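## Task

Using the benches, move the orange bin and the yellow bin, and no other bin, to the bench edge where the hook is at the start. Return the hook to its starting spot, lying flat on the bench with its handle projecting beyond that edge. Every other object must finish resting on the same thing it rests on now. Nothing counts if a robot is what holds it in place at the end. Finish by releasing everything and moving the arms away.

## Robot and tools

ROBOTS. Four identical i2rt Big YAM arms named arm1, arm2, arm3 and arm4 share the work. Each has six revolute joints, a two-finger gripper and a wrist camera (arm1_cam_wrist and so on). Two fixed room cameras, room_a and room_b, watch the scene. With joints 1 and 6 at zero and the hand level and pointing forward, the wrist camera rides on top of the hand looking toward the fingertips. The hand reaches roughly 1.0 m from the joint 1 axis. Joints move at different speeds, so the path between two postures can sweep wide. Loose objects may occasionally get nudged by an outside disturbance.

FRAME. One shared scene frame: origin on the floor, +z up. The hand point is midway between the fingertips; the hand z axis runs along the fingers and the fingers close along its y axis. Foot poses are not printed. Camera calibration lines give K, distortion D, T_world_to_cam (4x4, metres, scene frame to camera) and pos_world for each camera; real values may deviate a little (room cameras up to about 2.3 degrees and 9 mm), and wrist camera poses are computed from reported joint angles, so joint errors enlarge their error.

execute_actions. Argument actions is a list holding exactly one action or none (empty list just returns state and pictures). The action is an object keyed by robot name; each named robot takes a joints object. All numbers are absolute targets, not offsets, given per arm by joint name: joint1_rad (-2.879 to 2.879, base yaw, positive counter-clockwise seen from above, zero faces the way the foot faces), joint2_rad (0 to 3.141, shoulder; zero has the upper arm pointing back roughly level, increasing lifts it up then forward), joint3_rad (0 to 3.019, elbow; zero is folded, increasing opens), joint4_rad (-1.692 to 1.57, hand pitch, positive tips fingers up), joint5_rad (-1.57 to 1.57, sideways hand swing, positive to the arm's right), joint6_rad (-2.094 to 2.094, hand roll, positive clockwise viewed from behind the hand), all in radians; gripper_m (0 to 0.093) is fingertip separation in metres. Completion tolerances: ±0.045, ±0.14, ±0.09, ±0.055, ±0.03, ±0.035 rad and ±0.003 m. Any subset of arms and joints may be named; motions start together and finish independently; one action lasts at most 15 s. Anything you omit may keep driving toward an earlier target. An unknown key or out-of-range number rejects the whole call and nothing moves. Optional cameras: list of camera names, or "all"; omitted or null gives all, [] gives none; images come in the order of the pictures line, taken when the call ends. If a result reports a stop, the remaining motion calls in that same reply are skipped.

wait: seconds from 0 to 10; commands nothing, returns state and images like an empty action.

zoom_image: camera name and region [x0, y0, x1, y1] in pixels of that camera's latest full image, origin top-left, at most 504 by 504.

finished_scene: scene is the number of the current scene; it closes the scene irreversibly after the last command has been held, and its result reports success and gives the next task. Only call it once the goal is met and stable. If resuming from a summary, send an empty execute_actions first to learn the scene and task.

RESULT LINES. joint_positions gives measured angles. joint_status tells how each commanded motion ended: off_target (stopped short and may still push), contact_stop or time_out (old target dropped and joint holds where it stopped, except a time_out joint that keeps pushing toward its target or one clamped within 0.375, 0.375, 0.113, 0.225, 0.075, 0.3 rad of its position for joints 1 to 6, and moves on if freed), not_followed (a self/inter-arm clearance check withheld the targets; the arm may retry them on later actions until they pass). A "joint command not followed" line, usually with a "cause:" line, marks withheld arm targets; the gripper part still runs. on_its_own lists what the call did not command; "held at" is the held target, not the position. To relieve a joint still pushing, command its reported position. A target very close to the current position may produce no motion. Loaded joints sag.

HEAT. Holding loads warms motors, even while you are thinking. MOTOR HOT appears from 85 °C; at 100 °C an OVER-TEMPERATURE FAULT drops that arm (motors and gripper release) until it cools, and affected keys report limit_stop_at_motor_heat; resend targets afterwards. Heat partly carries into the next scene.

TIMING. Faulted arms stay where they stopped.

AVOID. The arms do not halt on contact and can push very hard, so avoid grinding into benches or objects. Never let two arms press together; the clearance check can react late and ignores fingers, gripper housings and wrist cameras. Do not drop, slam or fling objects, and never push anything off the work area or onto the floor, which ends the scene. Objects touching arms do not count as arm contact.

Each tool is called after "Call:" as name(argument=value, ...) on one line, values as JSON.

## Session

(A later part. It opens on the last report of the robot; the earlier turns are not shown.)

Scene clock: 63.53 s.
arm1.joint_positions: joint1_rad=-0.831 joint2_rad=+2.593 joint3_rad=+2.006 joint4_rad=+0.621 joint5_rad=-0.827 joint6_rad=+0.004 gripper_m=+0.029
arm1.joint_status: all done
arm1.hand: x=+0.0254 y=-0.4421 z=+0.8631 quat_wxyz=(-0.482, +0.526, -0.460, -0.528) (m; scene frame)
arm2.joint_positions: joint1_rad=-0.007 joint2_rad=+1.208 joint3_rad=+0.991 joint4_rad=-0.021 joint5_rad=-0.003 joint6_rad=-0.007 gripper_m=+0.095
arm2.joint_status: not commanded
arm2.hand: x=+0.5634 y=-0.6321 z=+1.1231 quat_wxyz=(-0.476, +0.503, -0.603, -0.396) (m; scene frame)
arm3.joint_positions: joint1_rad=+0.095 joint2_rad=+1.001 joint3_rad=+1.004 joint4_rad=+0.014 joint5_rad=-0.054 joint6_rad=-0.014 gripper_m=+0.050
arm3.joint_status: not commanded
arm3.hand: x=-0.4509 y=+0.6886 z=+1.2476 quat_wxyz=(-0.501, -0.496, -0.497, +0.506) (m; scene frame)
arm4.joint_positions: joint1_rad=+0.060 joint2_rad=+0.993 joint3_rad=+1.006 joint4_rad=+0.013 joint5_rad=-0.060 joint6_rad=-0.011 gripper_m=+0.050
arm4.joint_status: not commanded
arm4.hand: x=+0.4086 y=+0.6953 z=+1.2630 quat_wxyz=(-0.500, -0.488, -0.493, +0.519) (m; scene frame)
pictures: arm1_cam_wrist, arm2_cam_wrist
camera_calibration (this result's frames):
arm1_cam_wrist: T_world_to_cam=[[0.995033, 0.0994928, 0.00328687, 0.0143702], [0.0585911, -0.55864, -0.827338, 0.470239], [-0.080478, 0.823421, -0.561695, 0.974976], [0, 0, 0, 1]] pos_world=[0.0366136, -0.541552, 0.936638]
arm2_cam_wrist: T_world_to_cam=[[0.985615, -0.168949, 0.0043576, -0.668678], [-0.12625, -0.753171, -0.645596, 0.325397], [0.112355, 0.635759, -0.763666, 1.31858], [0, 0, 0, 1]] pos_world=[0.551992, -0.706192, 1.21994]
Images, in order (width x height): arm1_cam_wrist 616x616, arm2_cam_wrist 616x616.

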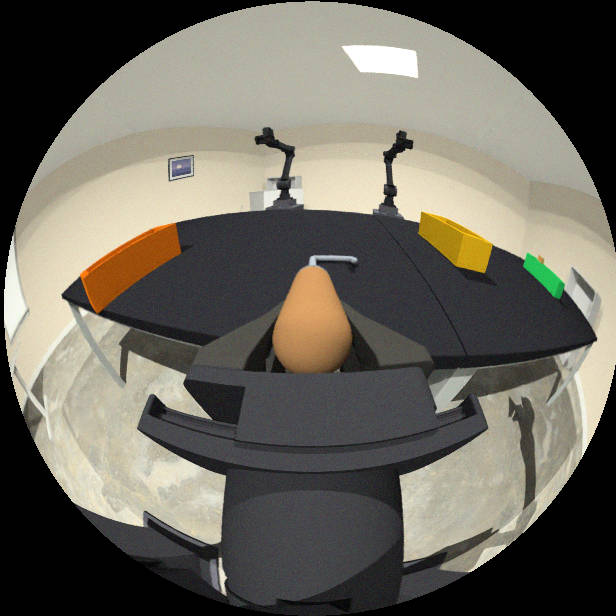

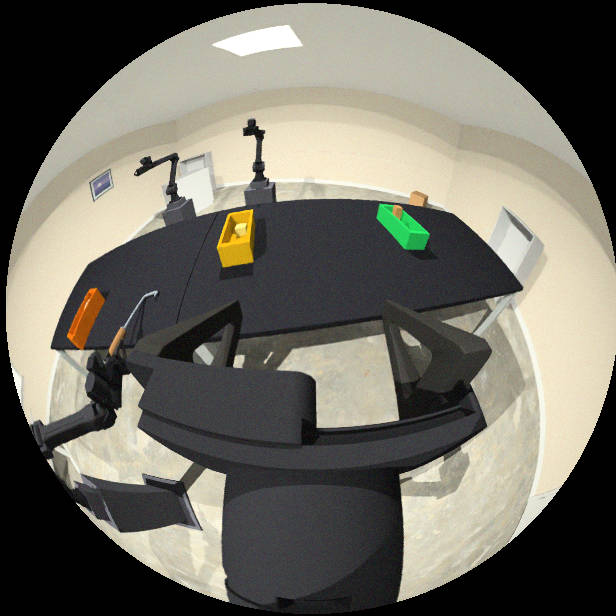

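Call:
execute_actions(actions=[{"arm1":{"joints":{"joint2_rad":2.66}}}], cameras=[])

Call:
execute_actions(actions=[{"arm1":{"joints":{"gripper_m":0.093}}}], cameras=["arm1_cam_wrist"])

Call:
execute_actions(actions=[{"arm1":{"joints":{"joint2_rad":2.2}}}], cameras=[])

Call:
execute_actions(actions=[{"arm1":{"joints":{"joint1_rad":0.1,"joint2_rad":1.0,"joint3_rad":1.2,"joint4_rad":-0.4,"joint5_rad":0.6}},"arm2":{"joints":{"joint1_rad":0.3,"joint2_rad":2.0,"joint3_rad":1.77,"joint4_rad":0.77,"joint5_rad":0.54}}}], cameras=[])

Call:
execute_actions(actions=[{"arm2":{"joints":{"joint1_rad":0.815,"joint2_rad":2.33}}}], cameras=["arm1_cam_wrist","arm2_cam_wrist"])

Scene clock: 65.07 s.
arm1.joint_positions: joint1_rad=-0.831 joint2_rad=+2.662 joint3_rad=+2.024 joint4_rad=+0.633 joint5_rad=-0.827 joint6_rad=-0.002 gripper_m=+0.029
arm1.joint_status: all done
arm1.hand: x=+0.0238 y=-0.4438 z=+0.8145 quat_wxyz=(-0.470, +0.528, -0.472, -0.527) (m; scene frame)
arm2.joint_positions: joint1_rad=-0.007 joint2_rad=+1.208 joint3_rad=+0.991 joint4_rad=-0.021 joint5_rad=-0.003 joint6_rad=-0.007 gripper_m=+0.095
arm2.joint_status: not commanded
arm2.hand: x=+0.5634 y=-0.6321 z=+1.1231 quat_wxyz=(-0.476, +0.503, -0.603, -0.396) (m; scene frame)
arm3.joint_positions: joint1_rad=+0.095 joint2_rad=+1.001 joint3_rad=+1.004 joint4_rad=+0.014 joint5_rad=-0.054 joint6_rad=-0.014 gripper_m=+0.050
arm3.joint_status: not commanded
arm3.hand: x=-0.4509 y=+0.6886 z=+1.2476 quat_wxyz=(-0.501, -0.496, -0.497, +0.506) (m; scene frame)
arm4.joint_positions: joint1_rad=+0.060 joint2_rad=+0.993 joint3_rad=+1.006 joint4_rad=+0.013 joint5_rad=-0.060 joint6_rad=-0.011 gripper_m=+0.050
arm4.joint_status: not commanded
arm4.hand: x=+0.4086 y=+0.6953 z=+1.2630 quat_wxyz=(-0.500, -0.488, -0.493, +0.519) (m; scene frame)
pictures: none
No camera images: the call's "cameras" was empty. Leave "cameras" out to get every camera's image.

Scene clock: 65.77 s.
arm1.joint_positions: joint1_rad=-0.831 joint2_rad=+2.662 joint3_rad=+2.024 joint4_rad=+0.633 joint5_rad=-0.827 joint6_rad=-0.002 gripper_m=+0.093
arm1.joint_status: all done
arm1.hand: x=+0.0235 y=-0.4437 z=+0.8145 quat_wxyz=(-0.470, +0.528, -0.472, -0.527) (m; scene frame)
arm2.joint_positions: joint1_rad=-0.007 joint2_rad=+1.208 joint3_rad=+0.991 joint4_rad=-0.021 joint5_rad=-0.003 joint6_rad=-0.007 gripper_m=+0.095
arm2.joint_status: not commanded
arm2.hand: x=+0.5634 y=-0.6321 z=+1.1231 quat_wxyz=(-0.476, +0.503, -0.603, -0.396) (m; scene frame)
arm3.joint_positions: joint1_rad=+0.095 joint2_rad=+1.001 joint3_rad=+1.004 joint4_rad=+0.014 joint5_rad=-0.054 joint6_rad=-0.014 gripper_m=+0.050
arm3.joint_status: not commanded
arm3.hand: x=-0.4509 y=+0.6886 z=+1.2476 quat_wxyz=(-0.501, -0.496, -0.497, +0.506) (m; scene frame)
arm4.joint_positions: joint1_rad=+0.060 joint2_rad=+0.993 joint3_rad=+1.006 joint4_rad=+0.013 joint5_rad=-0.060 joint6_rad=-0.011 gripper_m=+0.050
arm4.joint_status: not commanded
arm4.hand: x=+0.4086 y=+0.6953 z=+1.2630 quat_wxyz=(-0.500, -0.488, -0.493, +0.519) (m; scene frame)
pictures: arm1_cam_wrist
camera_calibration (this result's frames):
arm1_cam_wrist: T_world_to_cam=[[0.994801, 0.0999577, -0.0194624, 0.0353104], [0.0426616, -0.582608, -0.811633, 0.4062], [-0.0924679, 0.806583, -0.583844, 0.959682], [0, 0, 0, 1]] pos_world=[0.0362837, -0.540937, 0.890677]
Images, in order (width x height): arm1_cam_wrist 616x616.

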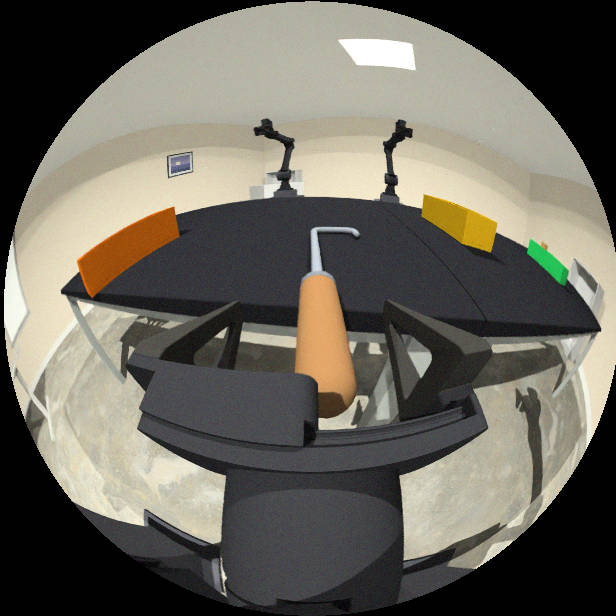

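Scene clock: 67.53 s.
arm1.joint_positions: joint1_rad=-0.831 joint2_rad=+2.219 joint3_rad=+2.076 joint4_rad=+0.651 joint5_rad=-0.827 joint6_rad=-0.002 gripper_m=+0.093
arm1.joint_status: all done
arm1.hand: x=-0.0010 y=-0.4720 z=+1.2281 quat_wxyz=(-0.634, +0.508, -0.277, -0.512) (m; scene frame)
arm2.joint_positions: joint1_rad=-0.007 joint2_rad=+1.208 joint3_rad=+0.991 joint4_rad=-0.021 joint5_rad=-0.003 joint6_rad=-0.007 gripper_m=+0.095
arm2.joint_status: not commanded
arm2.hand: x=+0.5634 y=-0.6321 z=+1.1231 quat_wxyz=(-0.476, +0.503, -0.603, -0.396) (m; scene frame)
arm3.joint_positions: joint1_rad=+0.095 joint2_rad=+1.001 joint3_rad=+1.004 joint4_rad=+0.014 joint5_rad=-0.054 joint6_rad=-0.014 gripper_m=+0.050
arm3.joint_status: not commanded
arm3.hand: x=-0.4509 y=+0.6886 z=+1.2476 quat_wxyz=(-0.501, -0.496, -0.497, +0.506) (m; scene frame)
arm4.joint_positions: joint1_rad=+0.060 joint2_rad=+0.993 joint3_rad=+1.006 joint4_rad=+0.013 joint5_rad=-0.060 joint6_rad=-0.011 gripper_m=+0.050
arm4.joint_status: not commanded
arm4.hand: x=+0.4086 y=+0.6953 z=+1.2630 quat_wxyz=(-0.500, -0.488, -0.493, +0.519) (m; scene frame)
pictures: none
No camera images: the call's "cameras" was empty. Leave "cameras" out to get every camera's image.

Scene clock: 69.40 s.
arm1.joint_positions: joint1_rad=+0.086 joint2_rad=+0.996 joint3_rad=+1.210 joint4_rad=-0.389 joint5_rad=+0.596 joint6_rad=-0.002 gripper_m=+0.093
arm1.joint_status: all done
arm1.hand: x=-0.4596 y=-0.7268 z=+1.3265 quat_wxyz=(-0.563, +0.449, -0.609, -0.333) (m; scene frame)
arm2.joint_positions: joint1_rad=+0.307 joint2_rad=+2.012 joint3_rad=+1.715 joint4_rad=+0.745 joint5_rad=+0.537 joint6_rad=-0.006 gripper_m=+0.095
arm2.joint_status: all done
arm2.hand: x=+0.4438 y=-0.3709 z=+1.1846 quat_wxyz=(-0.646, +0.236, -0.507, -0.519) (m; scene frame)
arm3.joint_positions: joint1_rad=+0.095 joint2_rad=+1.001 joint3_rad=+1.004 joint4_rad=+0.014 joint5_rad=-0.054 joint6_rad=-0.014 gripper_m=+0.050
arm3.joint_status: not commanded
arm3.hand: x=-0.4509 y=+0.6886 z=+1.2476 quat_wxyz=(-0.501, -0.496, -0.497, +0.506) (m; scene frame)
arm4.joint_positions: joint1_rad=+0.060 joint2_rad=+0.993 joint3_rad=+1.006 joint4_rad=+0.013 joint5_rad=-0.060 joint6_rad=-0.011 gripper_m=+0.050
arm4.joint_status: not commanded
arm4.hand: x=+0.4086 y=+0.6953 z=+1.2630 quat_wxyz=(-0.500, -0.488, -0.493, +0.519) (m; scene frame)
pictures: none
No camera images: the call's "cameras" was empty. Leave "cameras" out to get every camera's image.

Scene clock: 71.40 s.
arm1.joint_positions: joint1_rad=+0.086 joint2_rad=+0.996 joint3_rad=+1.210 joint4_rad=-0.389 joint5_rad=+0.596 joint6_rad=-0.002 gripper_m=+0.093
arm1.joint_status: not commanded
arm1.hand: x=-0.4596 y=-0.7268 z=+1.3265 quat_wxyz=(-0.563, +0.449, -0.609, -0.333) (m; scene frame)
arm2.joint_positions: joint1_rad=+0.812 joint2_rad=+2.326 joint3_rad=+1.746 joint4_rad=+0.758 joint5_rad=+0.539 joint6_rad=-0.006 gripper_m=+0.095
arm2.joint_status: all done
arm2.hand: x=+0.0167 y=-0.4321 z=+0.9474 quat_wxyz=(-0.488, +0.458, -0.461, -0.583) (m; scene frame)
arm3.joint_positions: joint1_rad=+0.095 joint2_rad=+1.001 joint3_rad=+1.004 joint4_rad=+0.014 joint5_rad=-0.054 joint6_rad=-0.014 gripper_m=+0.050
arm3.joint_status: not commanded
arm3.hand: x=-0.4509 y=+0.6886 z=+1.2476 quat_wxyz=(-0.501, -0.496, -0.497, +0.506) (m; scene frame)
arm4.joint_positions: joint1_rad=+0.060 joint2_rad=+0.993 joint3_rad=+1.006 joint4_rad=+0.013 joint5_rad=-0.060 joint6_rad=-0.011 gripper_m=+0.050
arm4.joint_status: not commanded
arm4.hand: x=+0.4086 y=+0.6953 z=+1.2630 quat_wxyz=(-0.500, -0.488, -0.493, +0.519) (m; scene frame)
pictures: arm1_cam_wrist, arm2_cam_wrist
camera_calibration (this result's frames):
arm1_cam_wrist: T_world_to_cam=[[0.917357, -0.389049, 0.0842432, 0.0256441], [-0.214136, -0.660707, -0.719452, 0.38037], [0.335562, 0.641955, -0.689414, 1.65943], [0, 0, 0, 1]] pos_world=[-0.498916, -0.803989, 1.41553]
arm2_cam_wrist: T_world_to_cam=[[0.990698, 0.108205, -0.0825174, 0.106694], [-0.0231333, -0.463649, -0.885717, 0.644507], [-0.134098, 0.879387, -0.456833, 0.937388], [0, 0, 0, 1]] pos_world=[0.0349094, -0.537047, 1.00788]
Images, in order (width x height): arm1_cam_wrist 616x616, arm2_cam_wrist 616x616.

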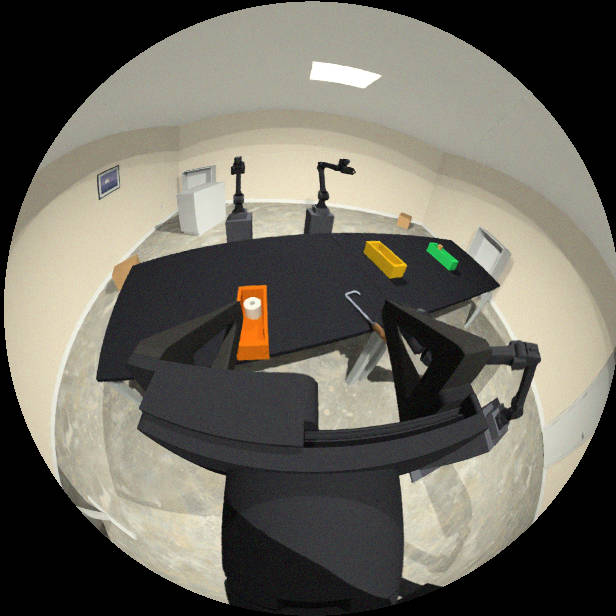

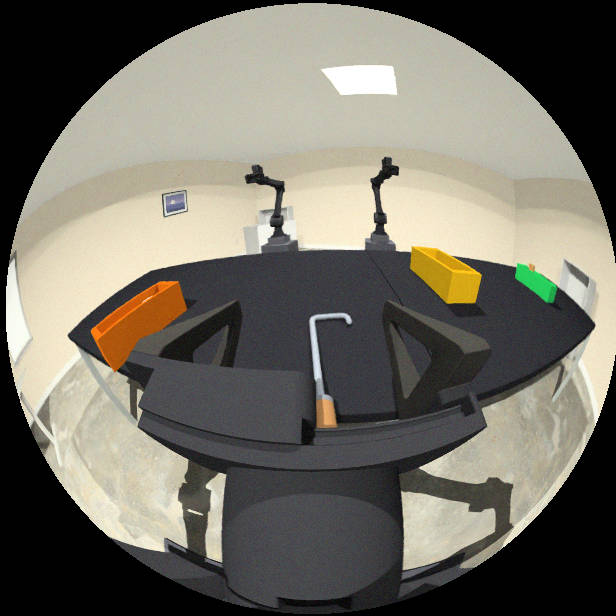

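Call:
execute_actions(actions=[{"arm2":{"joints":{"joint2_rad":2.45,"joint3_rad":1.69,"joint5_rad":0.5,"joint1_rad":0.805}}}], cameras=["arm2_cam_wrist"])

Scene clock: 72.70 s.
arm1.joint_positions: joint1_rad=+0.086 joint2_rad=+0.996 joint3_rad=+1.210 joint4_rad=-0.389 joint5_rad=+0.596 joint6_rad=-0.002 gripper_m=+0.093
arm1.joint_status: not commanded
arm1.hand: x=-0.4596 y=-0.7268 z=+1.3265 quat_wxyz=(-0.563, +0.449, -0.609, -0.333) (m; scene frame)
arm2.joint_positions: joint1_rad=+0.812 joint2_rad=+2.462 joint3_rad=+1.676 joint4_rad=+0.758 joint5_rad=+0.503 joint6_rad=-0.006 gripper_m=+0.095
arm2.joint_status: all done
arm2.hand: x=+0.0203 y=-0.4467 z=+0.7967 quat_wxyz=(-0.465, +0.540, -0.467, -0.522) (m; scene frame)
arm3.joint_positions: joint1_rad=+0.095 joint2_rad=+1.001 joint3_rad=+1.004 joint4_rad=+0.014 joint5_rad=-0.054 joint6_rad=-0.014 gripper_m=+0.050
arm3.joint_status: not commanded
arm3.hand: x=-0.4509 y=+0.6886 z=+1.2476 quat_wxyz=(-0.501, -0.496, -0.497, +0.506) (m; scene frame)
arm4.joint_positions: joint1_rad=+0.060 joint2_rad=+0.993 joint3_rad=+1.006 joint4_rad=+0.013 joint5_rad=-0.060 joint6_rad=-0.011 gripper_m=+0.050
arm4.joint_status: not commanded
arm4.hand: x=+0.4086 y=+0.6953 z=+1.2630 quat_wxyz=(-0.500, -0.488, -0.493, +0.519) (m; scene frame)
pictures: arm2_cam_wrist
camera_calibration (this result's frames):
arm2_cam_wrist: T_world_to_cam=[[0.989969, 0.139794, 0.0204853, 0.0243179], [0.101222, -0.600594, -0.793121, 0.366875], [-0.0985706, 0.787239, -0.608719, 0.96099], [0, 0, 0, 1]] pos_world=[0.0335154, -0.539585, 0.875451]
Images, in order (width x height): arm2_cam_wrist 616x616.

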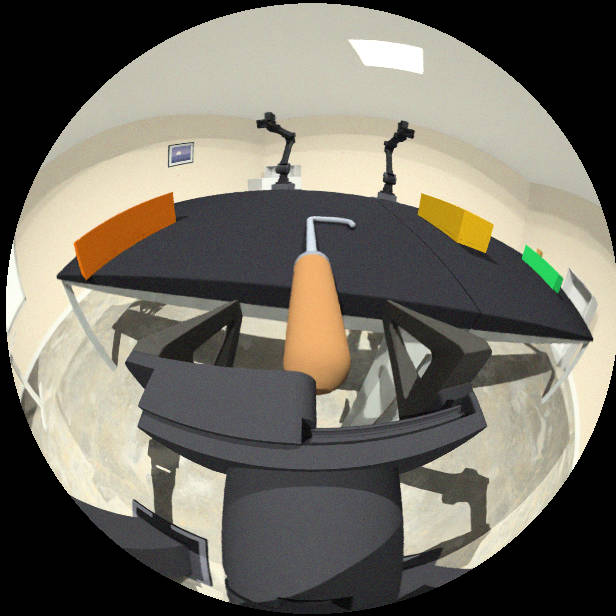

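Call:
execute_actions(actions=[{"arm2":{"joints":{"gripper_m":0}}}], cameras=[])

Call:
execute_actions(actions=[{"arm2":{"joints":{"joint2_rad":2.25,"joint4_rad":0.58}}}], cameras=[])

Call:
execute_actions(actions=[{"arm2":{"joints":{"joint1_rad":0.55,"joint2_rad":1.97,"joint3_rad":1.27,"joint4_rad":0.5,"joint5_rad":0.2}}}], cameras=[])

Call:
execute_actions(actions=[{"arm2":{"joints":{"joint1_rad":0.26,"joint2_rad":1.83,"joint3_rad":1.08,"joint4_rad":0.4,"joint5_rad":0}}}], cameras=["arm2_cam_wrist"])

Scene clock: 73.90 s.
arm1.joint_positions: joint1_rad=+0.086 joint2_rad=+0.996 joint3_rad=+1.210 joint4_rad=-0.389 joint5_rad=+0.596 joint6_rad=-0.002 gripper_m=+0.093
arm1.joint_status: not commanded
arm1.hand: x=-0.4596 y=-0.7268 z=+1.3265 quat_wxyz=(-0.563, +0.449, -0.609, -0.333) (m; scene frame)
arm2.joint_positions: joint1_rad=+0.812 joint2_rad=+2.462 joint3_rad=+1.676 joint4_rad=+0.758 joint5_rad=+0.502 joint6_rad=-0.005 gripper_m=+0.029
arm2.joint_status: gripper_m off_target (ended at +0.029, target +0.000)
arm2.hand: x=+0.0202 y=-0.4467 z=+0.7967 quat_wxyz=(-0.465, +0.540, -0.467, -0.523) (m; scene frame)
arm3.joint_positions: joint1_rad=+0.095 joint2_rad=+1.001 joint3_rad=+1.004 joint4_rad=+0.014 joint5_rad=-0.054 joint6_rad=-0.014 gripper_m=+0.050
arm3.joint_status: not commanded
arm3.hand: x=-0.4509 y=+0.6886 z=+1.2476 quat_wxyz=(-0.501, -0.496, -0.497, +0.506) (m; scene frame)
arm4.joint_positions: joint1_rad=+0.060 joint2_rad=+0.993 joint3_rad=+1.006 joint4_rad=+0.013 joint5_rad=-0.060 joint6_rad=-0.011 gripper_m=+0.050
arm4.joint_status: not commanded
arm4.hand: x=+0.4086 y=+0.6953 z=+1.2630 quat_wxyz=(-0.500, -0.488, -0.493, +0.519) (m; scene frame)
pictures: none
No camera images: the call's "cameras" was empty. Leave "cameras" out to get every camera's image.

Scene clock: 75.20 s.
arm1.joint_positions: joint1_rad=+0.086 joint2_rad=+0.996 joint3_rad=+1.210 joint4_rad=-0.389 joint5_rad=+0.596 joint6_rad=-0.002 gripper_m=+0.093
arm1.joint_status: not commanded
arm1.hand: x=-0.4596 y=-0.7268 z=+1.3265 quat_wxyz=(-0.563, +0.449, -0.609, -0.333) (m; scene frame)
arm2.joint_positions: joint1_rad=+0.812 joint2_rad=+2.276 joint3_rad=+1.667 joint4_rad=+0.571 joint5_rad=+0.501 joint6_rad=-0.003 gripper_m=+0.029
arm2.joint_status: all done
arm2.hand: x=+0.0185 y=-0.4444 z=+0.9057 quat_wxyz=(-0.464, +0.544, -0.468, -0.520) (m; scene frame)
arm3.joint_positions: joint1_rad=+0.095 joint2_rad=+1.001 joint3_rad=+1.004 joint4_rad=+0.014 joint5_rad=-0.054 joint6_rad=-0.014 gripper_m=+0.050
arm3.joint_status: not commanded
arm3.hand: x=-0.4509 y=+0.6886 z=+1.2476 quat_wxyz=(-0.501, -0.496, -0.497, +0.506) (m; scene frame)
arm4.joint_positions: joint1_rad=+0.060 joint2_rad=+0.993 joint3_rad=+1.006 joint4_rad=+0.013 joint5_rad=-0.060 joint6_rad=-0.011 gripper_m=+0.050
arm4.joint_status: not commanded
arm4.hand: x=+0.4086 y=+0.6953 z=+1.2630 quat_wxyz=(-0.500, -0.488, -0.493, +0.519) (m; scene frame)
pictures: none
No camera images: the call's "cameras" was empty. Leave "cameras" out to get every camera's image.

Scene clock: 76.70 s.
arm1.joint_positions: joint1_rad=+0.086 joint2_rad=+0.996 joint3_rad=+1.210 joint4_rad=-0.389 joint5_rad=+0.596 joint6_rad=-0.002 gripper_m=+0.093
arm1.joint_status: not commanded
arm1.hand: x=-0.4596 y=-0.7268 z=+1.3265 quat_wxyz=(-0.563, +0.449, -0.609, -0.333) (m; scene frame)
arm2.joint_positions: joint1_rad=+0.550 joint2_rad=+1.978 joint3_rad=+1.272 joint4_rad=+0.499 joint5_rad=+0.206 joint6_rad=-0.001 gripper_m=+0.029
arm2.joint_status: all done
arm2.hand: x=+0.2157 y=-0.4614 z=+0.9106 quat_wxyz=(-0.420, +0.599, -0.489, -0.475) (m; scene frame)
arm3.joint_positions: joint1_rad=+0.095 joint2_rad=+1.001 joint3_rad=+1.004 joint4_rad=+0.014 joint5_rad=-0.054 joint6_rad=-0.014 gripper_m=+0.050
arm3.joint_status: not commanded
arm3.hand: x=-0.4509 y=+0.6886 z=+1.2476 quat_wxyz=(-0.501, -0.496, -0.497, +0.506) (m; scene frame)
arm4.joint_positions: joint1_rad=+0.060 joint2_rad=+0.993 joint3_rad=+1.006 joint4_rad=+0.013 joint5_rad=-0.060 joint6_rad=-0.011 gripper_m=+0.050
arm4.joint_status: not commanded
arm4.hand: x=+0.4086 y=+0.6953 z=+1.2630 quat_wxyz=(-0.500, -0.488, -0.493, +0.519) (m; scene frame)
pictures: none
No camera images: the call's "cameras" was empty. Leave "cameras" out to get every camera's image.

Scene clock: 78.07 s.
arm1.joint_positions: joint1_rad=+0.086 joint2_rad=+0.996 joint3_rad=+1.210 joint4_rad=-0.389 joint5_rad=+0.596 joint6_rad=-0.002 gripper_m=+0.093
arm1.joint_status: not commanded
arm1.hand: x=-0.4596 y=-0.7268 z=+1.3265 quat_wxyz=(-0.563, +0.449, -0.609, -0.333) (m; scene frame)
arm2.joint_positions: joint1_rad=+0.250 joint2_rad=+1.830 joint3_rad=+1.088 joint4_rad=+0.426 joint5_rad=+0.010 joint6_rad=-0.011 gripper_m=+0.029
arm2.joint_status: all done
arm2.hand: x=+0.4112 y=-0.4863 z=+0.9004 quat_wxyz=(-0.405, +0.592, -0.551, -0.427) (m; scene frame)
arm3.joint_positions: joint1_rad=+0.095 joint2_rad=+1.001 joint3_rad=+1.004 joint4_rad=+0.014 joint5_rad=-0.054 joint6_rad=-0.014 gripper_m=+0.050
arm3.joint_status: not commanded
arm3.hand: x=-0.4509 y=+0.6886 z=+1.2476 quat_wxyz=(-0.501, -0.496, -0.497, +0.506) (m; scene frame)
arm4.joint_positions: joint1_rad=+0.060 joint2_rad=+0.993 joint3_rad=+1.006 joint4_rad=+0.013 joint5_rad=-0.060 joint6_rad=-0.011 gripper_m=+0.050
arm4.joint_status: not commanded
arm4.hand: x=+0.4086 y=+0.6953 z=+1.2630 quat_wxyz=(-0.500, -0.488, -0.493, +0.519) (m; scene frame)
pictures: arm2_cam_wrist
camera_calibration (this result's frames):
arm2_cam_wrist: T_world_to_cam=[[0.997087, 0.075464, 0.0110338, -0.384915], [0.0676609, -0.808515, -0.584572, 0.110603], [-0.0351931, 0.583616, -0.811267, 1.15115], [0, 0, 0, 1]] pos_world=[0.416823, -0.55336, 1.00279]
Images, in order (width x height): arm2_cam_wrist 616x616.

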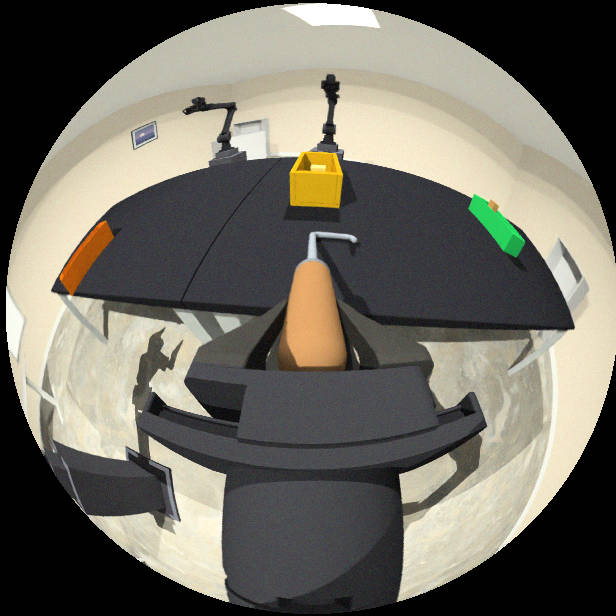

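Call:
execute_actions(actions=[{"arm2":{"joints":{"joint4_rad":0.47,"joint6_rad":0.7}}}], cameras=[])

Call:
execute_actions(actions=[{"arm2":{"joints":{"joint4_rad":0.56,"joint6_rad":1.58}}}], cameras=["arm2_cam_wrist"])

Call:
execute_actions(actions=[{"arm2":{"joints":{"joint2_rad":1.66,"joint3_rad":1.2}}}], cameras=[])

Call:
execute_actions(actions=[{"arm2":{"joints":{"joint2_rad":1.8,"joint3_rad":1.55,"joint4_rad":0.42}}}], cameras=["arm2_cam_wrist"])

Scene clock: 80.17 s.
arm1.joint_positions: joint1_rad=+0.086 joint2_rad=+0.996 joint3_rad=+1.210 joint4_rad=-0.389 joint5_rad=+0.596 joint6_rad=-0.002 gripper_m=+0.093
arm1.joint_status: not commanded
arm1.hand: x=-0.4596 y=-0.7268 z=+1.3265 quat_wxyz=(-0.563, +0.449, -0.609, -0.333) (m; scene frame)
arm2.joint_positions: joint1_rad=+0.250 joint2_rad=+1.830 joint3_rad=+1.084 joint4_rad=+0.450 joint5_rad=+0.010 joint6_rad=+0.675 gripper_m=+0.029
arm2.joint_status: all done
arm2.hand: x=+0.4111 y=-0.4857 z=+0.9044 quat_wxyz=(-0.241, +0.369, -0.712, -0.546) (m; scene frame)
arm3.joint_positions: joint1_rad=+0.095 joint2_rad=+1.001 joint3_rad=+1.004 joint4_rad=+0.014 joint5_rad=-0.054 joint6_rad=-0.014 gripper_m=+0.050
arm3.joint_status: not commanded
arm3.hand: x=-0.4509 y=+0.6886 z=+1.2476 quat_wxyz=(-0.501, -0.496, -0.497, +0.506) (m; scene frame)
arm4.joint_positions: joint1_rad=+0.060 joint2_rad=+0.993 joint3_rad=+1.006 joint4_rad=+0.013 joint5_rad=-0.060 joint6_rad=-0.011 gripper_m=+0.050
arm4.joint_status: not commanded
arm4.hand: x=+0.4086 y=+0.6953 z=+1.2630 quat_wxyz=(-0.500, -0.488, -0.493, +0.519) (m; scene frame)
pictures: none
No camera images: the call's "cameras" was empty. Leave "cameras" out to get every camera's image.

Scene clock: 82.00 s.
arm1.joint_positions: joint1_rad=+0.086 joint2_rad=+0.996 joint3_rad=+1.210 joint4_rad=-0.389 joint5_rad=+0.596 joint6_rad=-0.002 gripper_m=+0.093
arm1.joint_status: not commanded
arm1.hand: x=-0.4596 y=-0.7268 z=+1.3265 quat_wxyz=(-0.563, +0.449, -0.609, -0.333) (m; scene frame)
arm2.joint_positions: joint1_rad=+0.250 joint2_rad=+1.832 joint3_rad=+1.072 joint4_rad=+0.538 joint5_rad=+0.006 joint6_rad=+1.567 gripper_m=+0.029
arm2.joint_status: all done
arm2.hand: x=+0.4103 y=-0.4842 z=+0.9173 quat_wxyz=(+0.021, +0.026, -0.779, -0.626) (m; scene frame)
arm3.joint_positions: joint1_rad=+0.095 joint2_rad=+1.001 joint3_rad=+1.004 joint4_rad=+0.014 joint5_rad=-0.054 joint6_rad=-0.014 gripper_m=+0.050
arm3.joint_status: not commanded
arm3.hand: x=-0.4509 y=+0.6886 z=+1.2476 quat_wxyz=(-0.501, -0.496, -0.497, +0.506) (m; scene frame)
arm4.joint_positions: joint1_rad=+0.060 joint2_rad=+0.993 joint3_rad=+1.006 joint4_rad=+0.013 joint5_rad=-0.060 joint6_rad=-0.011 gripper_m=+0.050
arm4.joint_status: not commanded
arm4.hand: x=+0.4086 y=+0.6953 z=+1.2630 quat_wxyz=(-0.500, -0.488, -0.493, +0.519) (m; scene frame)
pictures: arm2_cam_wrist
camera_calibration (this result's frames):
arm2_cam_wrist: T_world_to_cam=[[0.0194827, -0.205962, -0.978366, 0.788071], [-0.765528, -0.632506, 0.117908, -0.0950493], [-0.643108, 0.746669, -0.169992, 0.903755], [0, 0, 0, 1]] pos_world=[0.493095, -0.572613, 0.93586]
Images, in order (width x height): arm2_cam_wrist 616x616.

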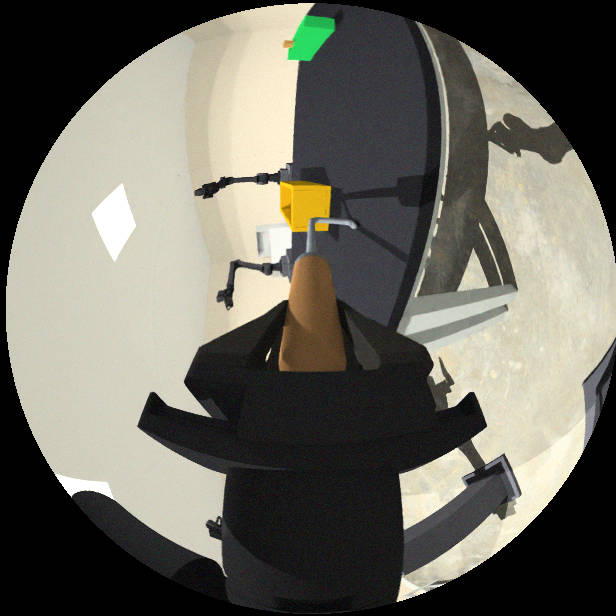

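Scene clock: 83.23 s.
arm1.joint_positions: joint1_rad=+0.086 joint2_rad=+0.996 joint3_rad=+1.210 joint4_rad=-0.389 joint5_rad=+0.596 joint6_rad=-0.002 gripper_m=+0.093
arm1.joint_status: not commanded
arm1.hand: x=-0.4596 y=-0.7268 z=+1.3265 quat_wxyz=(-0.563, +0.449, -0.609, -0.333) (m; scene frame)
arm2.joint_positions: joint1_rad=+0.251 joint2_rad=+1.683 joint3_rad=+1.136 joint4_rad=+0.535 joint5_rad=+0.002 joint6_rad=+1.573 gripper_m=+0.029
arm2.joint_status: all done
arm2.hand: x=+0.4093 y=-0.4829 z=+1.0531 quat_wxyz=(+0.027, +0.023, -0.710, -0.704) (m; scene frame)
arm3.joint_positions: joint1_rad=+0.095 joint2_rad=+1.001 joint3_rad=+1.004 joint4_rad=+0.014 joint5_rad=-0.054 joint6_rad=-0.014 gripper_m=+0.050
arm3.joint_status: not commanded
arm3.hand: x=-0.4509 y=+0.6886 z=+1.2476 quat_wxyz=(-0.501, -0.496, -0.497, +0.506) (m; scene frame)
arm4.joint_positions: joint1_rad=+0.060 joint2_rad=+0.993 joint3_rad=+1.006 joint4_rad=+0.013 joint5_rad=-0.060 joint6_rad=-0.011 gripper_m=+0.050
arm4.joint_status: not commanded
arm4.hand: x=+0.4086 y=+0.6953 z=+1.2630 quat_wxyz=(-0.500, -0.488, -0.493, +0.519) (m; scene frame)
pictures: none
No camera images: the call's "cameras" was empty. Leave "cameras" out to get every camera's image.

Scene clock: 84.53 s.
arm1.joint_positions: joint1_rad=+0.086 joint2_rad=+0.996 joint3_rad=+1.210 joint4_rad=-0.389 joint5_rad=+0.596 joint6_rad=-0.002 gripper_m=+0.093
arm1.joint_status: not commanded
arm1.hand: x=-0.4596 y=-0.7268 z=+1.3265 quat_wxyz=(-0.563, +0.449, -0.609, -0.333) (m; scene frame)
arm2.joint_positions: joint1_rad=+0.251 joint2_rad=+1.834 joint3_rad=+1.467 joint4_rad=+0.396 joint5_rad=+0.002 joint6_rad=+1.573 gripper_m=+0.029
arm2.joint_status: all done
arm2.hand: x=+0.4035 y=-0.3989 z=+1.1050 quat_wxyz=(+0.028, +0.022, -0.695, -0.718) (m; scene frame)
arm3.joint_positions: joint1_rad=+0.095 joint2_rad=+1.001 joint3_rad=+1.004 joint4_rad=+0.014 joint5_rad=-0.054 joint6_rad=-0.014 gripper_m=+0.050
arm3.joint_status: not commanded
arm3.hand: x=-0.4509 y=+0.6886 z=+1.2476 quat_wxyz=(-0.501, -0.496, -0.497, +0.506) (m; scene frame)
arm4.joint_positions: joint1_rad=+0.060 joint2_rad=+0.993 joint3_rad=+1.006 joint4_rad=+0.013 joint5_rad=-0.060 joint6_rad=-0.011 gripper_m=+0.050
arm4.joint_status: not commanded
arm4.hand: x=+0.4086 y=+0.6953 z=+1.2630 quat_wxyz=(-0.500, -0.488, -0.493, +0.519) (m; scene frame)
pictures: arm2_cam_wrist
camera_calibration (this result's frames):
arm2_cam_wrist: T_world_to_cam=[[-0.00452927, 0.042496, -0.999086, 1.12109], [-0.76206, -0.647059, -0.0240679, 0.0812202], [-0.647491, 0.761254, 0.0353152, 0.648294], [0, 0, 0, 1]] pos_world=[0.486737, -0.488605, 1.09913]
Images, in order (width x height): arm2_cam_wrist 616x616.

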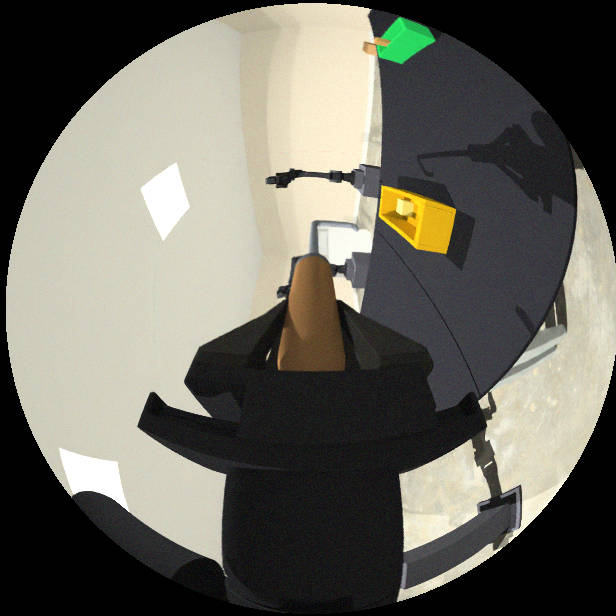

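Call:
execute_actions(actions=[{"arm2":{"joints":{"joint1_rad":0.23,"joint2_rad":2.11,"joint3_rad":1.92,"joint4_rad":0.34}}}], cameras=["arm2_cam_wrist","arm4_cam_wrist"])

Scene clock: 87.10 s.
arm1.joint_positions: joint1_rad=+0.086 joint2_rad=+0.996 joint3_rad=+1.210 joint4_rad=-0.389 joint5_rad=+0.596 joint6_rad=-0.002 gripper_m=+0.093
arm1.joint_status: not commanded
arm1.hand: x=-0.4596 y=-0.7268 z=+1.3265 quat_wxyz=(-0.563, +0.449, -0.609, -0.333) (m; scene frame)
arm2.joint_positions: joint1_rad=+0.237 joint2_rad=+2.168 joint3_rad=+1.823 joint4_rad=+0.317 joint5_rad=+0.002 joint6_rad=+1.573 gripper_m=+0.029
arm2.joint_status: joint3_rad time_out (moved +0.356 of +0.453); the others done
arm2.on_its_own: joint3_rad reads +1.823 and still pushes toward +1.920 since a time_out
arm2.hand: x=+0.4079 y=-0.2902 z=+1.0267 quat_wxyz=(+0.022, +0.018, -0.715, -0.699) (m; scene frame)
arm3.joint_positions: joint1_rad=+0.095 joint2_rad=+1.001 joint3_rad=+1.004 joint4_rad=+0.014 joint5_rad=-0.054 joint6_rad=-0.014 gripper_m=+0.050
arm3.joint_status: not commanded
arm3.hand: x=-0.4509 y=+0.6886 z=+1.2476 quat_wxyz=(-0.501, -0.496, -0.497, +0.506) (m; scene frame)
arm4.joint_positions: joint1_rad=+0.060 joint2_rad=+0.993 joint3_rad=+1.006 joint4_rad=+0.013 joint5_rad=-0.060 joint6_rad=-0.011 gripper_m=+0.050
arm4.joint_status: not commanded
arm4.hand: x=+0.4086 y=+0.6953 z=+1.2630 quat_wxyz=(-0.500, -0.488, -0.493, +0.519) (m; scene frame)
pictures: arm2_cam_wrist, arm4_cam_wrist
camera_calibration (this result's frames):
arm2_cam_wrist: T_world_to_cam=[[-0.000725476, -0.0134819, -0.999909, 1.0213], [-0.770926, -0.636859, 0.00914618, 0.125581], [-0.636925, 0.770862, -0.0099315, 0.616059], [0, 0, 0, 1]] pos_world=[0.489938, -0.38115, 1.02617]
arm4_cam_wrist: T_world_to_cam=[[-0.999753, 0.000865285, 0.022207, 0.375448], [-0.0181233, 0.54659, -0.837204, 0.689411], [-0.0128625, -0.8374, -0.546439, 1.40202], [0, 0, 0, 1]] pos_world=[0.405883, 0.7969, 1.33496]
Images, in order (width x height): arm2_cam_wrist 616x616, arm4_cam_wrist 616x616.

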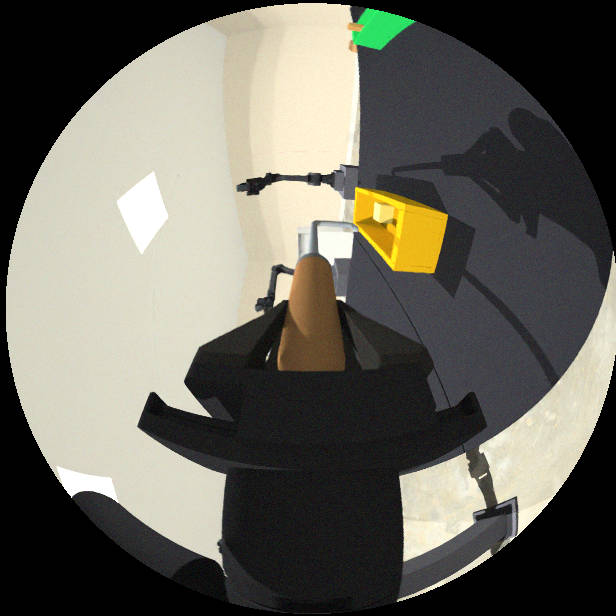

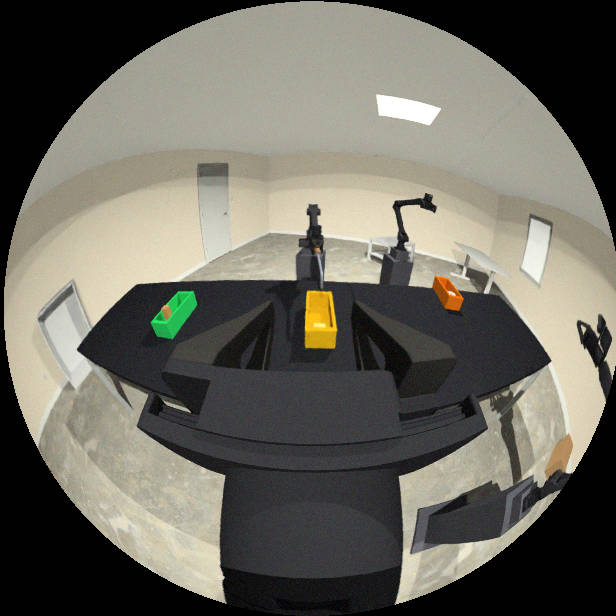

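Call:
execute_actions(actions=[{"arm2":{"joints":{"joint2_rad":2.22}}}], cameras=["arm2_cam_wrist"])

Call:
execute_actions(actions=[{"arm2":{"joints":{"joint1_rad":0.245,"joint2_rad":2.07,"joint3_rad":1.53,"joint4_rad":0.48}}}], cameras=["arm2_cam_wrist"])

Call:
execute_actions(actions=[{"arm2":{"joints":{"joint1_rad":0.255,"joint2_rad":1.905,"joint3_rad":1.24,"joint4_rad":0.6}}}], cameras=[])

Call:
execute_actions(actions=[{"arm2":{"joints":{"joint1_rad":0.265,"joint2_rad":1.75,"joint3_rad":0.98,"joint4_rad":0.7}}}], cameras=["arm2_cam_wrist"])

Scene clock: 88.60 s.
arm1.joint_positions: joint1_rad=+0.086 joint2_rad=+0.996 joint3_rad=+1.210 joint4_rad=-0.389 joint5_rad=+0.596 joint6_rad=-0.002 gripper_m=+0.093
arm1.joint_status: not commanded
arm1.hand: x=-0.4596 y=-0.7268 z=+1.3265 quat_wxyz=(-0.563, +0.449, -0.609, -0.333) (m; scene frame)
arm2.joint_positions: joint1_rad=+0.237 joint2_rad=+2.272 joint3_rad=+1.840 joint4_rad=+0.317 joint5_rad=+0.002 joint6_rad=+1.573 gripper_m=+0.029
arm2.joint_status: all done
arm2.hand: x=+0.4068 y=-0.2768 z=+0.9446 quat_wxyz=(+0.021, +0.019, -0.745, -0.667) (m; scene frame)
arm3.joint_positions: joint1_rad=+0.095 joint2_rad=+1.001 joint3_rad=+1.004 joint4_rad=+0.014 joint5_rad=-0.054 joint6_rad=-0.014 gripper_m=+0.050
arm3.joint_status: not commanded
arm3.hand: x=-0.4509 y=+0.6886 z=+1.2476 quat_wxyz=(-0.501, -0.496, -0.497, +0.506) (m; scene frame)
arm4.joint_positions: joint1_rad=+0.060 joint2_rad=+0.993 joint3_rad=+1.006 joint4_rad=+0.013 joint5_rad=-0.060 joint6_rad=-0.011 gripper_m=+0.050
arm4.joint_status: not commanded
arm4.hand: x=+0.4086 y=+0.6953 z=+1.2630 quat_wxyz=(-0.500, -0.488, -0.493, +0.519) (m; scene frame)
pictures: arm2_cam_wrist
camera_calibration (this result's frames):
arm2_cam_wrist: T_world_to_cam=[[0.0043914, -0.100899, -0.994887, 0.908308], [-0.770843, -0.634107, 0.0609072, 0.0857931], [-0.63701, 0.766634, -0.080562, 0.669764], [0, 0, 0, 1]] pos_world=[0.488791, -0.367415, 0.952396]
Images, in order (width x height): arm2_cam_wrist 616x616.

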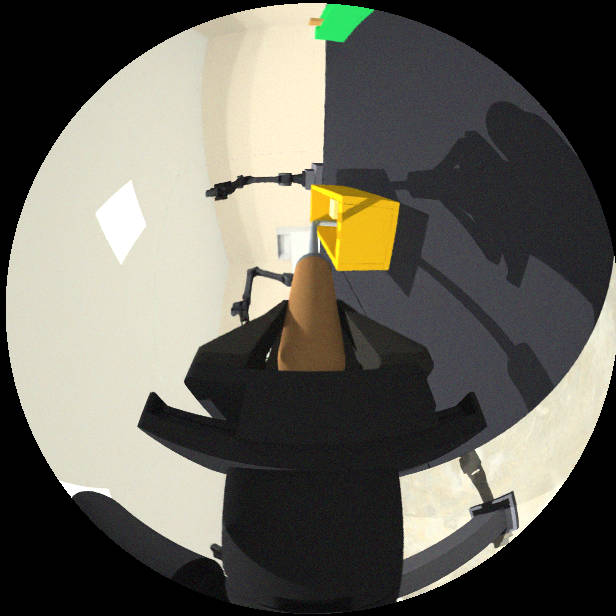

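Scene clock: 89.63 s.
arm1.joint_positions: joint1_rad=+0.086 joint2_rad=+0.996 joint3_rad=+1.210 joint4_rad=-0.389 joint5_rad=+0.596 joint6_rad=-0.002 gripper_m=+0.093
arm1.joint_status: not commanded
arm1.hand: x=-0.4596 y=-0.7268 z=+1.3265 quat_wxyz=(-0.563, +0.449, -0.609, -0.333) (m; scene frame)
arm2.joint_positions: joint1_rad=+0.237 joint2_rad=+2.076 joint3_rad=+1.540 joint4_rad=+0.466 joint5_rad=+0.002 joint6_rad=+1.575 gripper_m=+0.029
arm2.joint_status: all done
arm2.hand: x=+0.4110 y=-0.3478 z=+0.9729 quat_wxyz=(+0.022, +0.018, -0.730, -0.683) (m; scene frame)
arm3.joint_positions: joint1_rad=+0.095 joint2_rad=+1.001 joint3_rad=+1.004 joint4_rad=+0.014 joint5_rad=-0.054 joint6_rad=-0.014 gripper_m=+0.050
arm3.joint_status: not commanded
arm3.hand: x=-0.4509 y=+0.6886 z=+1.2476 quat_wxyz=(-0.501, -0.496, -0.497, +0.506) (m; scene frame)
arm4.joint_positions: joint1_rad=+0.060 joint2_rad=+0.993 joint3_rad=+1.006 joint4_rad=+0.013 joint5_rad=-0.060 joint6_rad=-0.011 gripper_m=+0.050
arm4.joint_status: not commanded
arm4.hand: x=+0.4086 y=+0.6953 z=+1.2630 quat_wxyz=(-0.500, -0.488, -0.493, +0.519) (m; scene frame)
pictures: arm2_cam_wrist
camera_calibration (this result's frames):
arm2_cam_wrist: T_world_to_cam=[[0.000644638, -0.0565504, -0.9984, 0.949721], [-0.77086, -0.636013, 0.0355267, 0.0663603], [-0.637004, 0.769603, -0.0440024, 0.694678], [0, 0, 0, 1]] pos_world=[0.493055, -0.438713, 0.976411]
Images, in order (width x height): arm2_cam_wrist 616x616.

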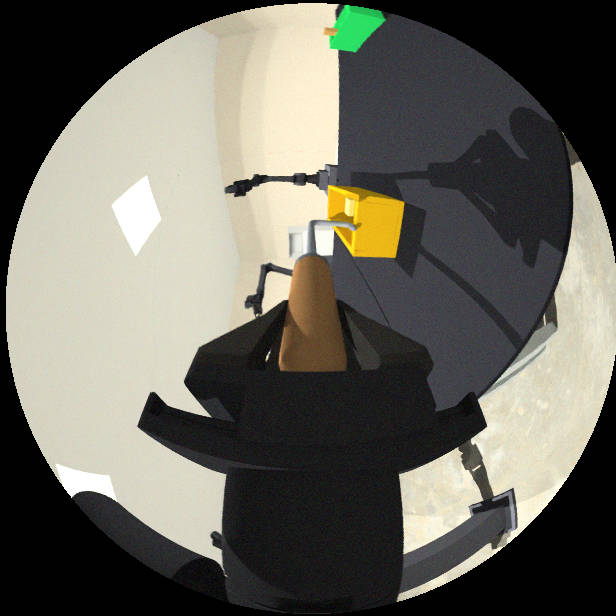

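Scene clock: 91.83 s.
arm1.joint_positions: joint1_rad=+0.086 joint2_rad=+0.996 joint3_rad=+1.210 joint4_rad=-0.389 joint5_rad=+0.596 joint6_rad=-0.002 gripper_m=+0.093
arm1.joint_status: not commanded
arm1.hand: x=-0.4596 y=-0.7268 z=+1.3265 quat_wxyz=(-0.563, +0.449, -0.609, -0.333) (m; scene frame)
arm2.joint_positions: joint1_rad=+0.246 joint2_rad=+1.942 joint3_rad=+1.214 joint4_rad=+0.544 joint5_rad=+0.002 joint6_rad=+1.575 gripper_m=+0.029
arm2.joint_status: joint4_rad time_out (moved +0.078 of +0.134); the others done
arm2.on_its_own: joint4_rad reads +0.544 and still pushes toward +0.600 since a time_out
arm2.hand: x=+0.4088 y=-0.4369 z=+0.9158 quat_wxyz=(+0.024, +0.022, -0.768, -0.640) (m; scene frame)
arm3.joint_positions: joint1_rad=+0.095 joint2_rad=+1.001 joint3_rad=+1.004 joint4_rad=+0.014 joint5_rad=-0.054 joint6_rad=-0.014 gripper_m=+0.050
arm3.joint_status: not commanded
arm3.hand: x=-0.4509 y=+0.6886 z=+1.2476 quat_wxyz=(-0.501, -0.496, -0.497, +0.506) (m; scene frame)
arm4.joint_positions: joint1_rad=+0.060 joint2_rad=+0.993 joint3_rad=+1.006 joint4_rad=+0.013 joint5_rad=-0.060 joint6_rad=-0.011 gripper_m=+0.050
arm4.joint_status: not commanded
arm4.hand: x=+0.4086 y=+0.6953 z=+1.2630 quat_wxyz=(-0.500, -0.488, -0.493, +0.519) (m; scene frame)
pictures: none
No camera images: the call's "cameras" was empty. Leave "cameras" out to get every camera's image.

not run: a stop came earlier in this reply.

Call:
execute_actions(actions=[{"arm2":{"joints":{"joint1_rad":0.225,"joint2_rad":1.75,"joint3_rad":1.5,"joint4_rad":0.44}}}], cameras=[])

Call:
execute_actions(actions=[{"arm2":{"joints":{"joint2_rad":2.05,"joint3_rad":1.87,"joint4_rad":0.35}}}], cameras=[])

Call:
execute_actions(actions=[{"arm2":{"joints":{"joint2_rad":2.19}}}], cameras=["arm2_cam_wrist"])

Scene clock: 93.60 s.
arm1.joint_positions: joint1_rad=+0.086 joint2_rad=+0.996 joint3_rad=+1.210 joint4_rad=-0.389 joint5_rad=+0.596 joint6_rad=-0.002 gripper_m=+0.093
arm1.joint_status: not commanded
arm1.hand: x=-0.4596 y=-0.7268 z=+1.3265 quat_wxyz=(-0.563, +0.449, -0.609, -0.333) (m; scene frame)
arm2.joint_positions: joint1_rad=+0.232 joint2_rad=+1.785 joint3_rad=+1.445 joint4_rad=+0.420 joint5_rad=+0.002 joint6_rad=+1.575 gripper_m=+0.029
arm2.joint_status: all done
arm2.hand: x=+0.4194 y=-0.4126 z=+1.1346 quat_wxyz=(+0.022, +0.014, -0.677, -0.736) (m; scene frame)
arm3.joint_positions: joint1_rad=+0.095 joint2_rad=+1.001 joint3_rad=+1.004 joint4_rad=+0.014 joint5_rad=-0.054 joint6_rad=-0.014 gripper_m=+0.050
arm3.joint_status: not commanded
arm3.hand: x=-0.4509 y=+0.6886 z=+1.2476 quat_wxyz=(-0.501, -0.496, -0.497, +0.506) (m; scene frame)
arm4.joint_positions: joint1_rad=+0.060 joint2_rad=+0.993 joint3_rad=+1.006 joint4_rad=+0.013 joint5_rad=-0.060 joint6_rad=-0.011 gripper_m=+0.050
arm4.joint_status: not commanded
arm4.hand: x=+0.4086 y=+0.6953 z=+1.2630 quat_wxyz=(-0.500, -0.488, -0.493, +0.519) (m; scene frame)
pictures: none
No camera images: the call's "cameras" was empty. Leave "cameras" out to get every camera's image.

Scene clock: 95.93 s.
arm1.joint_positions: joint1_rad=+0.086 joint2_rad=+0.996 joint3_rad=+1.210 joint4_rad=-0.389 joint5_rad=+0.596 joint6_rad=-0.002 gripper_m=+0.093
arm1.joint_status: not commanded
arm1.hand: x=-0.4596 y=-0.7268 z=+1.3265 quat_wxyz=(-0.563, +0.449, -0.609, -0.333) (m; scene frame)
arm2.joint_positions: joint1_rad=+0.232 joint2_rad=+2.105 joint3_rad=+1.773 joint4_rad=+0.327 joint5_rad=+0.002 joint6_rad=+1.575 gripper_m=+0.029
arm2.joint_status: joint3_rad time_out (moved +0.329 of +0.425); the others done
arm2.on_its_own: joint3_rad reads +1.773 and still pushes toward +1.870 since a time_out
arm2.hand: x=+0.4133 y=-0.3060 z=+1.0526 quat_wxyz=(+0.022, +0.015, -0.707, -0.706) (m; scene frame)
arm3.joint_positions: joint1_rad=+0.095 joint2_rad=+1.001 joint3_rad=+1.004 joint4_rad=+0.014 joint5_rad=-0.054 joint6_rad=-0.014 gripper_m=+0.050
arm3.joint_status: not commanded
arm3.hand: x=-0.4509 y=+0.6886 z=+1.2476 quat_wxyz=(-0.501, -0.496, -0.497, +0.506) (m; scene frame)
arm4.joint_positions: joint1_rad=+0.060 joint2_rad=+0.993 joint3_rad=+1.006 joint4_rad=+0.013 joint5_rad=-0.060 joint6_rad=-0.011 gripper_m=+0.050
arm4.joint_status: not commanded
arm4.hand: x=+0.4086 y=+0.6953 z=+1.2630 quat_wxyz=(-0.500, -0.488, -0.493, +0.519) (m; scene frame)
pictures: none
No camera images: the call's "cameras" was empty. Leave "cameras" out to get every camera's image.

not run: a stop came earlier in this reply.

Call:
execute_actions(actions=[{"arm2":{"joints":{"joint2_rad":2.2}}}], cameras=["arm2_cam_wrist"])

Call:
execute_actions(actions=[{"arm2":{"joints":{"joint2_rad":2.15,"joint3_rad":1.67,"joint4_rad":0.41}}}], cameras=[])

Call:
execute_actions(actions=[{"arm2":{"joints":{"joint2_rad":2.06,"joint3_rad":1.49,"joint4_rad":0.48}}}], cameras=["arm2_cam_wrist"])

Scene clock: 97.47 s.
arm1.joint_positions: joint1_rad=+0.086 joint2_rad=+0.996 joint3_rad=+1.210 joint4_rad=-0.389 joint5_rad=+0.596 joint6_rad=-0.002 gripper_m=+0.093
arm1.joint_status: not commanded
arm1.hand: x=-0.4596 y=-0.7268 z=+1.3265 quat_wxyz=(-0.563, +0.449, -0.609, -0.333) (m; scene frame)
arm2.joint_positions: joint1_rad=+0.232 joint2_rad=+2.260 joint3_rad=+1.799 joint4_rad=+0.326 joint5_rad=+0.002 joint6_rad=+1.575 gripper_m=+0.029
arm2.joint_status: all done
arm2.hand: x=+0.4117 y=-0.2850 z=+0.9333 quat_wxyz=(+0.020, +0.016, -0.752, -0.659) (m; scene frame)
arm3.joint_positions: joint1_rad=+0.095 joint2_rad=+1.001 joint3_rad=+1.004 joint4_rad=+0.014 joint5_rad=-0.054 joint6_rad=-0.014 gripper_m=+0.050
arm3.joint_status: not commanded
arm3.hand: x=-0.4509 y=+0.6886 z=+1.2476 quat_wxyz=(-0.501, -0.496, -0.497, +0.506) (m; scene frame)
arm4.joint_positions: joint1_rad=+0.060 joint2_rad=+0.993 joint3_rad=+1.006 joint4_rad=+0.013 joint5_rad=-0.060 joint6_rad=-0.011 gripper_m=+0.050
arm4.joint_status: not commanded
arm4.hand: x=+0.4086 y=+0.6953 z=+1.2630 quat_wxyz=(-0.500, -0.488, -0.493, +0.519) (m; scene frame)
pictures: arm2_cam_wrist
camera_calibration (this result's frames):
arm2_cam_wrist: T_world_to_cam=[[0.00304743, -0.121107, -0.992635, 0.888944], [-0.774007, -0.628798, 0.0743405, 0.075326], [-0.63317, 0.768079, -0.0956537, 0.691193], [0, 0, 0, 1]] pos_world=[0.493237, -0.375869, 0.942912]
Images, in order (width x height): arm2_cam_wrist 616x616.

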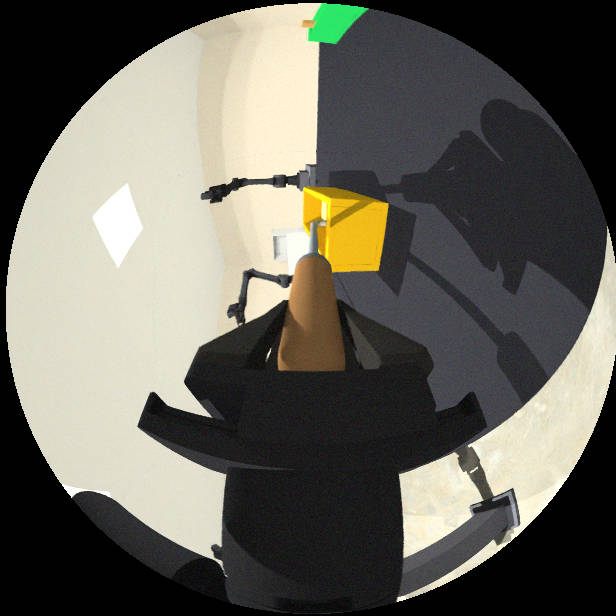

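Scene clock: 98.43 s.
arm1.joint_positions: joint1_rad=+0.086 joint2_rad=+0.996 joint3_rad=+1.210 joint4_rad=-0.389 joint5_rad=+0.596 joint6_rad=-0.002 gripper_m=+0.093
arm1.joint_status: not commanded
arm1.hand: x=-0.4596 y=-0.7268 z=+1.3265 quat_wxyz=(-0.563, +0.449, -0.609, -0.333) (m; scene frame)
arm2.joint_positions: joint1_rad=+0.232 joint2_rad=+2.183 joint3_rad=+1.655 joint4_rad=+0.364 joint5_rad=+0.002 joint6_rad=+1.575 gripper_m=+0.029
arm2.joint_status: all done
arm2.hand: x=+0.4134 y=-0.3180 z=+0.9255 quat_wxyz=(+0.020, +0.017, -0.761, -0.648) (m; scene frame)
arm3.joint_positions: joint1_rad=+0.095 joint2_rad=+1.001 joint3_rad=+1.004 joint4_rad=+0.014 joint5_rad=-0.054 joint6_rad=-0.014 gripper_m=+0.050
arm3.joint_status: not commanded
arm3.hand: x=-0.4509 y=+0.6886 z=+1.2476 quat_wxyz=(-0.501, -0.496, -0.497, +0.506) (m; scene frame)
arm4.joint_positions: joint1_rad=+0.060 joint2_rad=+0.993 joint3_rad=+1.006 joint4_rad=+0.013 joint5_rad=-0.060 joint6_rad=-0.011 gripper_m=+0.050
arm4.joint_status: not commanded
arm4.hand: x=+0.4086 y=+0.6953 z=+1.2630 quat_wxyz=(-0.500, -0.488, -0.493, +0.519) (m; scene frame)
pictures: none
No camera images: the call's "cameras" was empty. Leave "cameras" out to get every camera's image.

Scene clock: 99.27 s.
arm1.joint_positions: joint1_rad=+0.086 joint2_rad=+0.996 joint3_rad=+1.210 joint4_rad=-0.389 joint5_rad=+0.596 joint6_rad=-0.002 gripper_m=+0.093
arm1.joint_status: not commanded
arm1.hand: x=-0.4596 y=-0.7268 z=+1.3265 quat_wxyz=(-0.563, +0.449, -0.609, -0.333) (m; scene frame)
arm2.joint_positions: joint1_rad=+0.232 joint2_rad=+2.090 joint3_rad=+1.485 joint4_rad=+0.436 joint5_rad=+0.002 joint6_rad=+1.575 gripper_m=+0.029
arm2.joint_status: all done
arm2.hand: x=+0.4156 y=-0.3605 z=+0.9233 quat_wxyz=(+0.020, +0.017, -0.763, -0.646) (m; scene frame)
arm3.joint_positions: joint1_rad=+0.095 joint2_rad=+1.001 joint3_rad=+1.004 joint4_rad=+0.014 joint5_rad=-0.054 joint6_rad=-0.014 gripper_m=+0.050
arm3.joint_status: not commanded
arm3.hand: x=-0.4509 y=+0.6886 z=+1.2476 quat_wxyz=(-0.501, -0.496, -0.497, +0.506) (m; scene frame)
arm4.joint_positions: joint1_rad=+0.060 joint2_rad=+0.993 joint3_rad=+1.006 joint4_rad=+0.013 joint5_rad=-0.060 joint6_rad=-0.011 gripper_m=+0.050
arm4.joint_status: not commanded
arm4.hand: x=+0.4086 y=+0.6953 z=+1.2630 quat_wxyz=(-0.500, -0.488, -0.493, +0.519) (m; scene frame)
pictures: arm2_cam_wrist
camera_calibration (this result's frames):
arm2_cam_wrist: T_world_to_cam=[[0.00487912, -0.155059, -0.987893, 0.852497], [-0.774059, -0.62603, 0.0944385, 0.0141274], [-0.633094, 0.764227, -0.12308, 0.774658], [0, 0, 0, 1]] pos_world=[0.497208, -0.450983, 0.936186]
Images, in order (width x height): arm2_cam_wrist 616x616.

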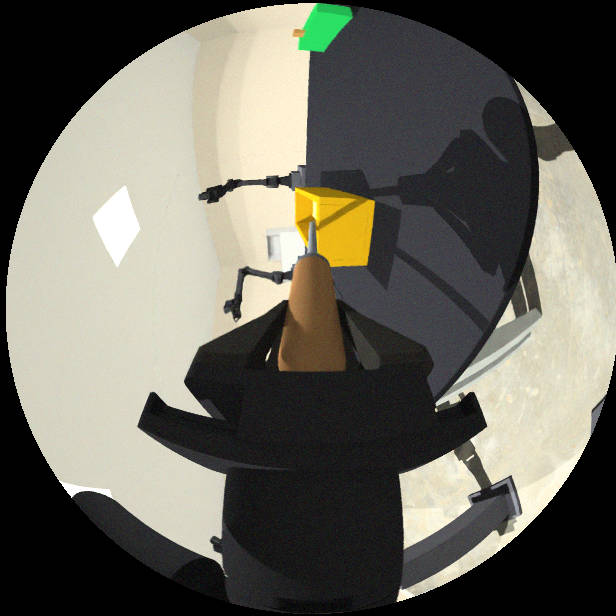

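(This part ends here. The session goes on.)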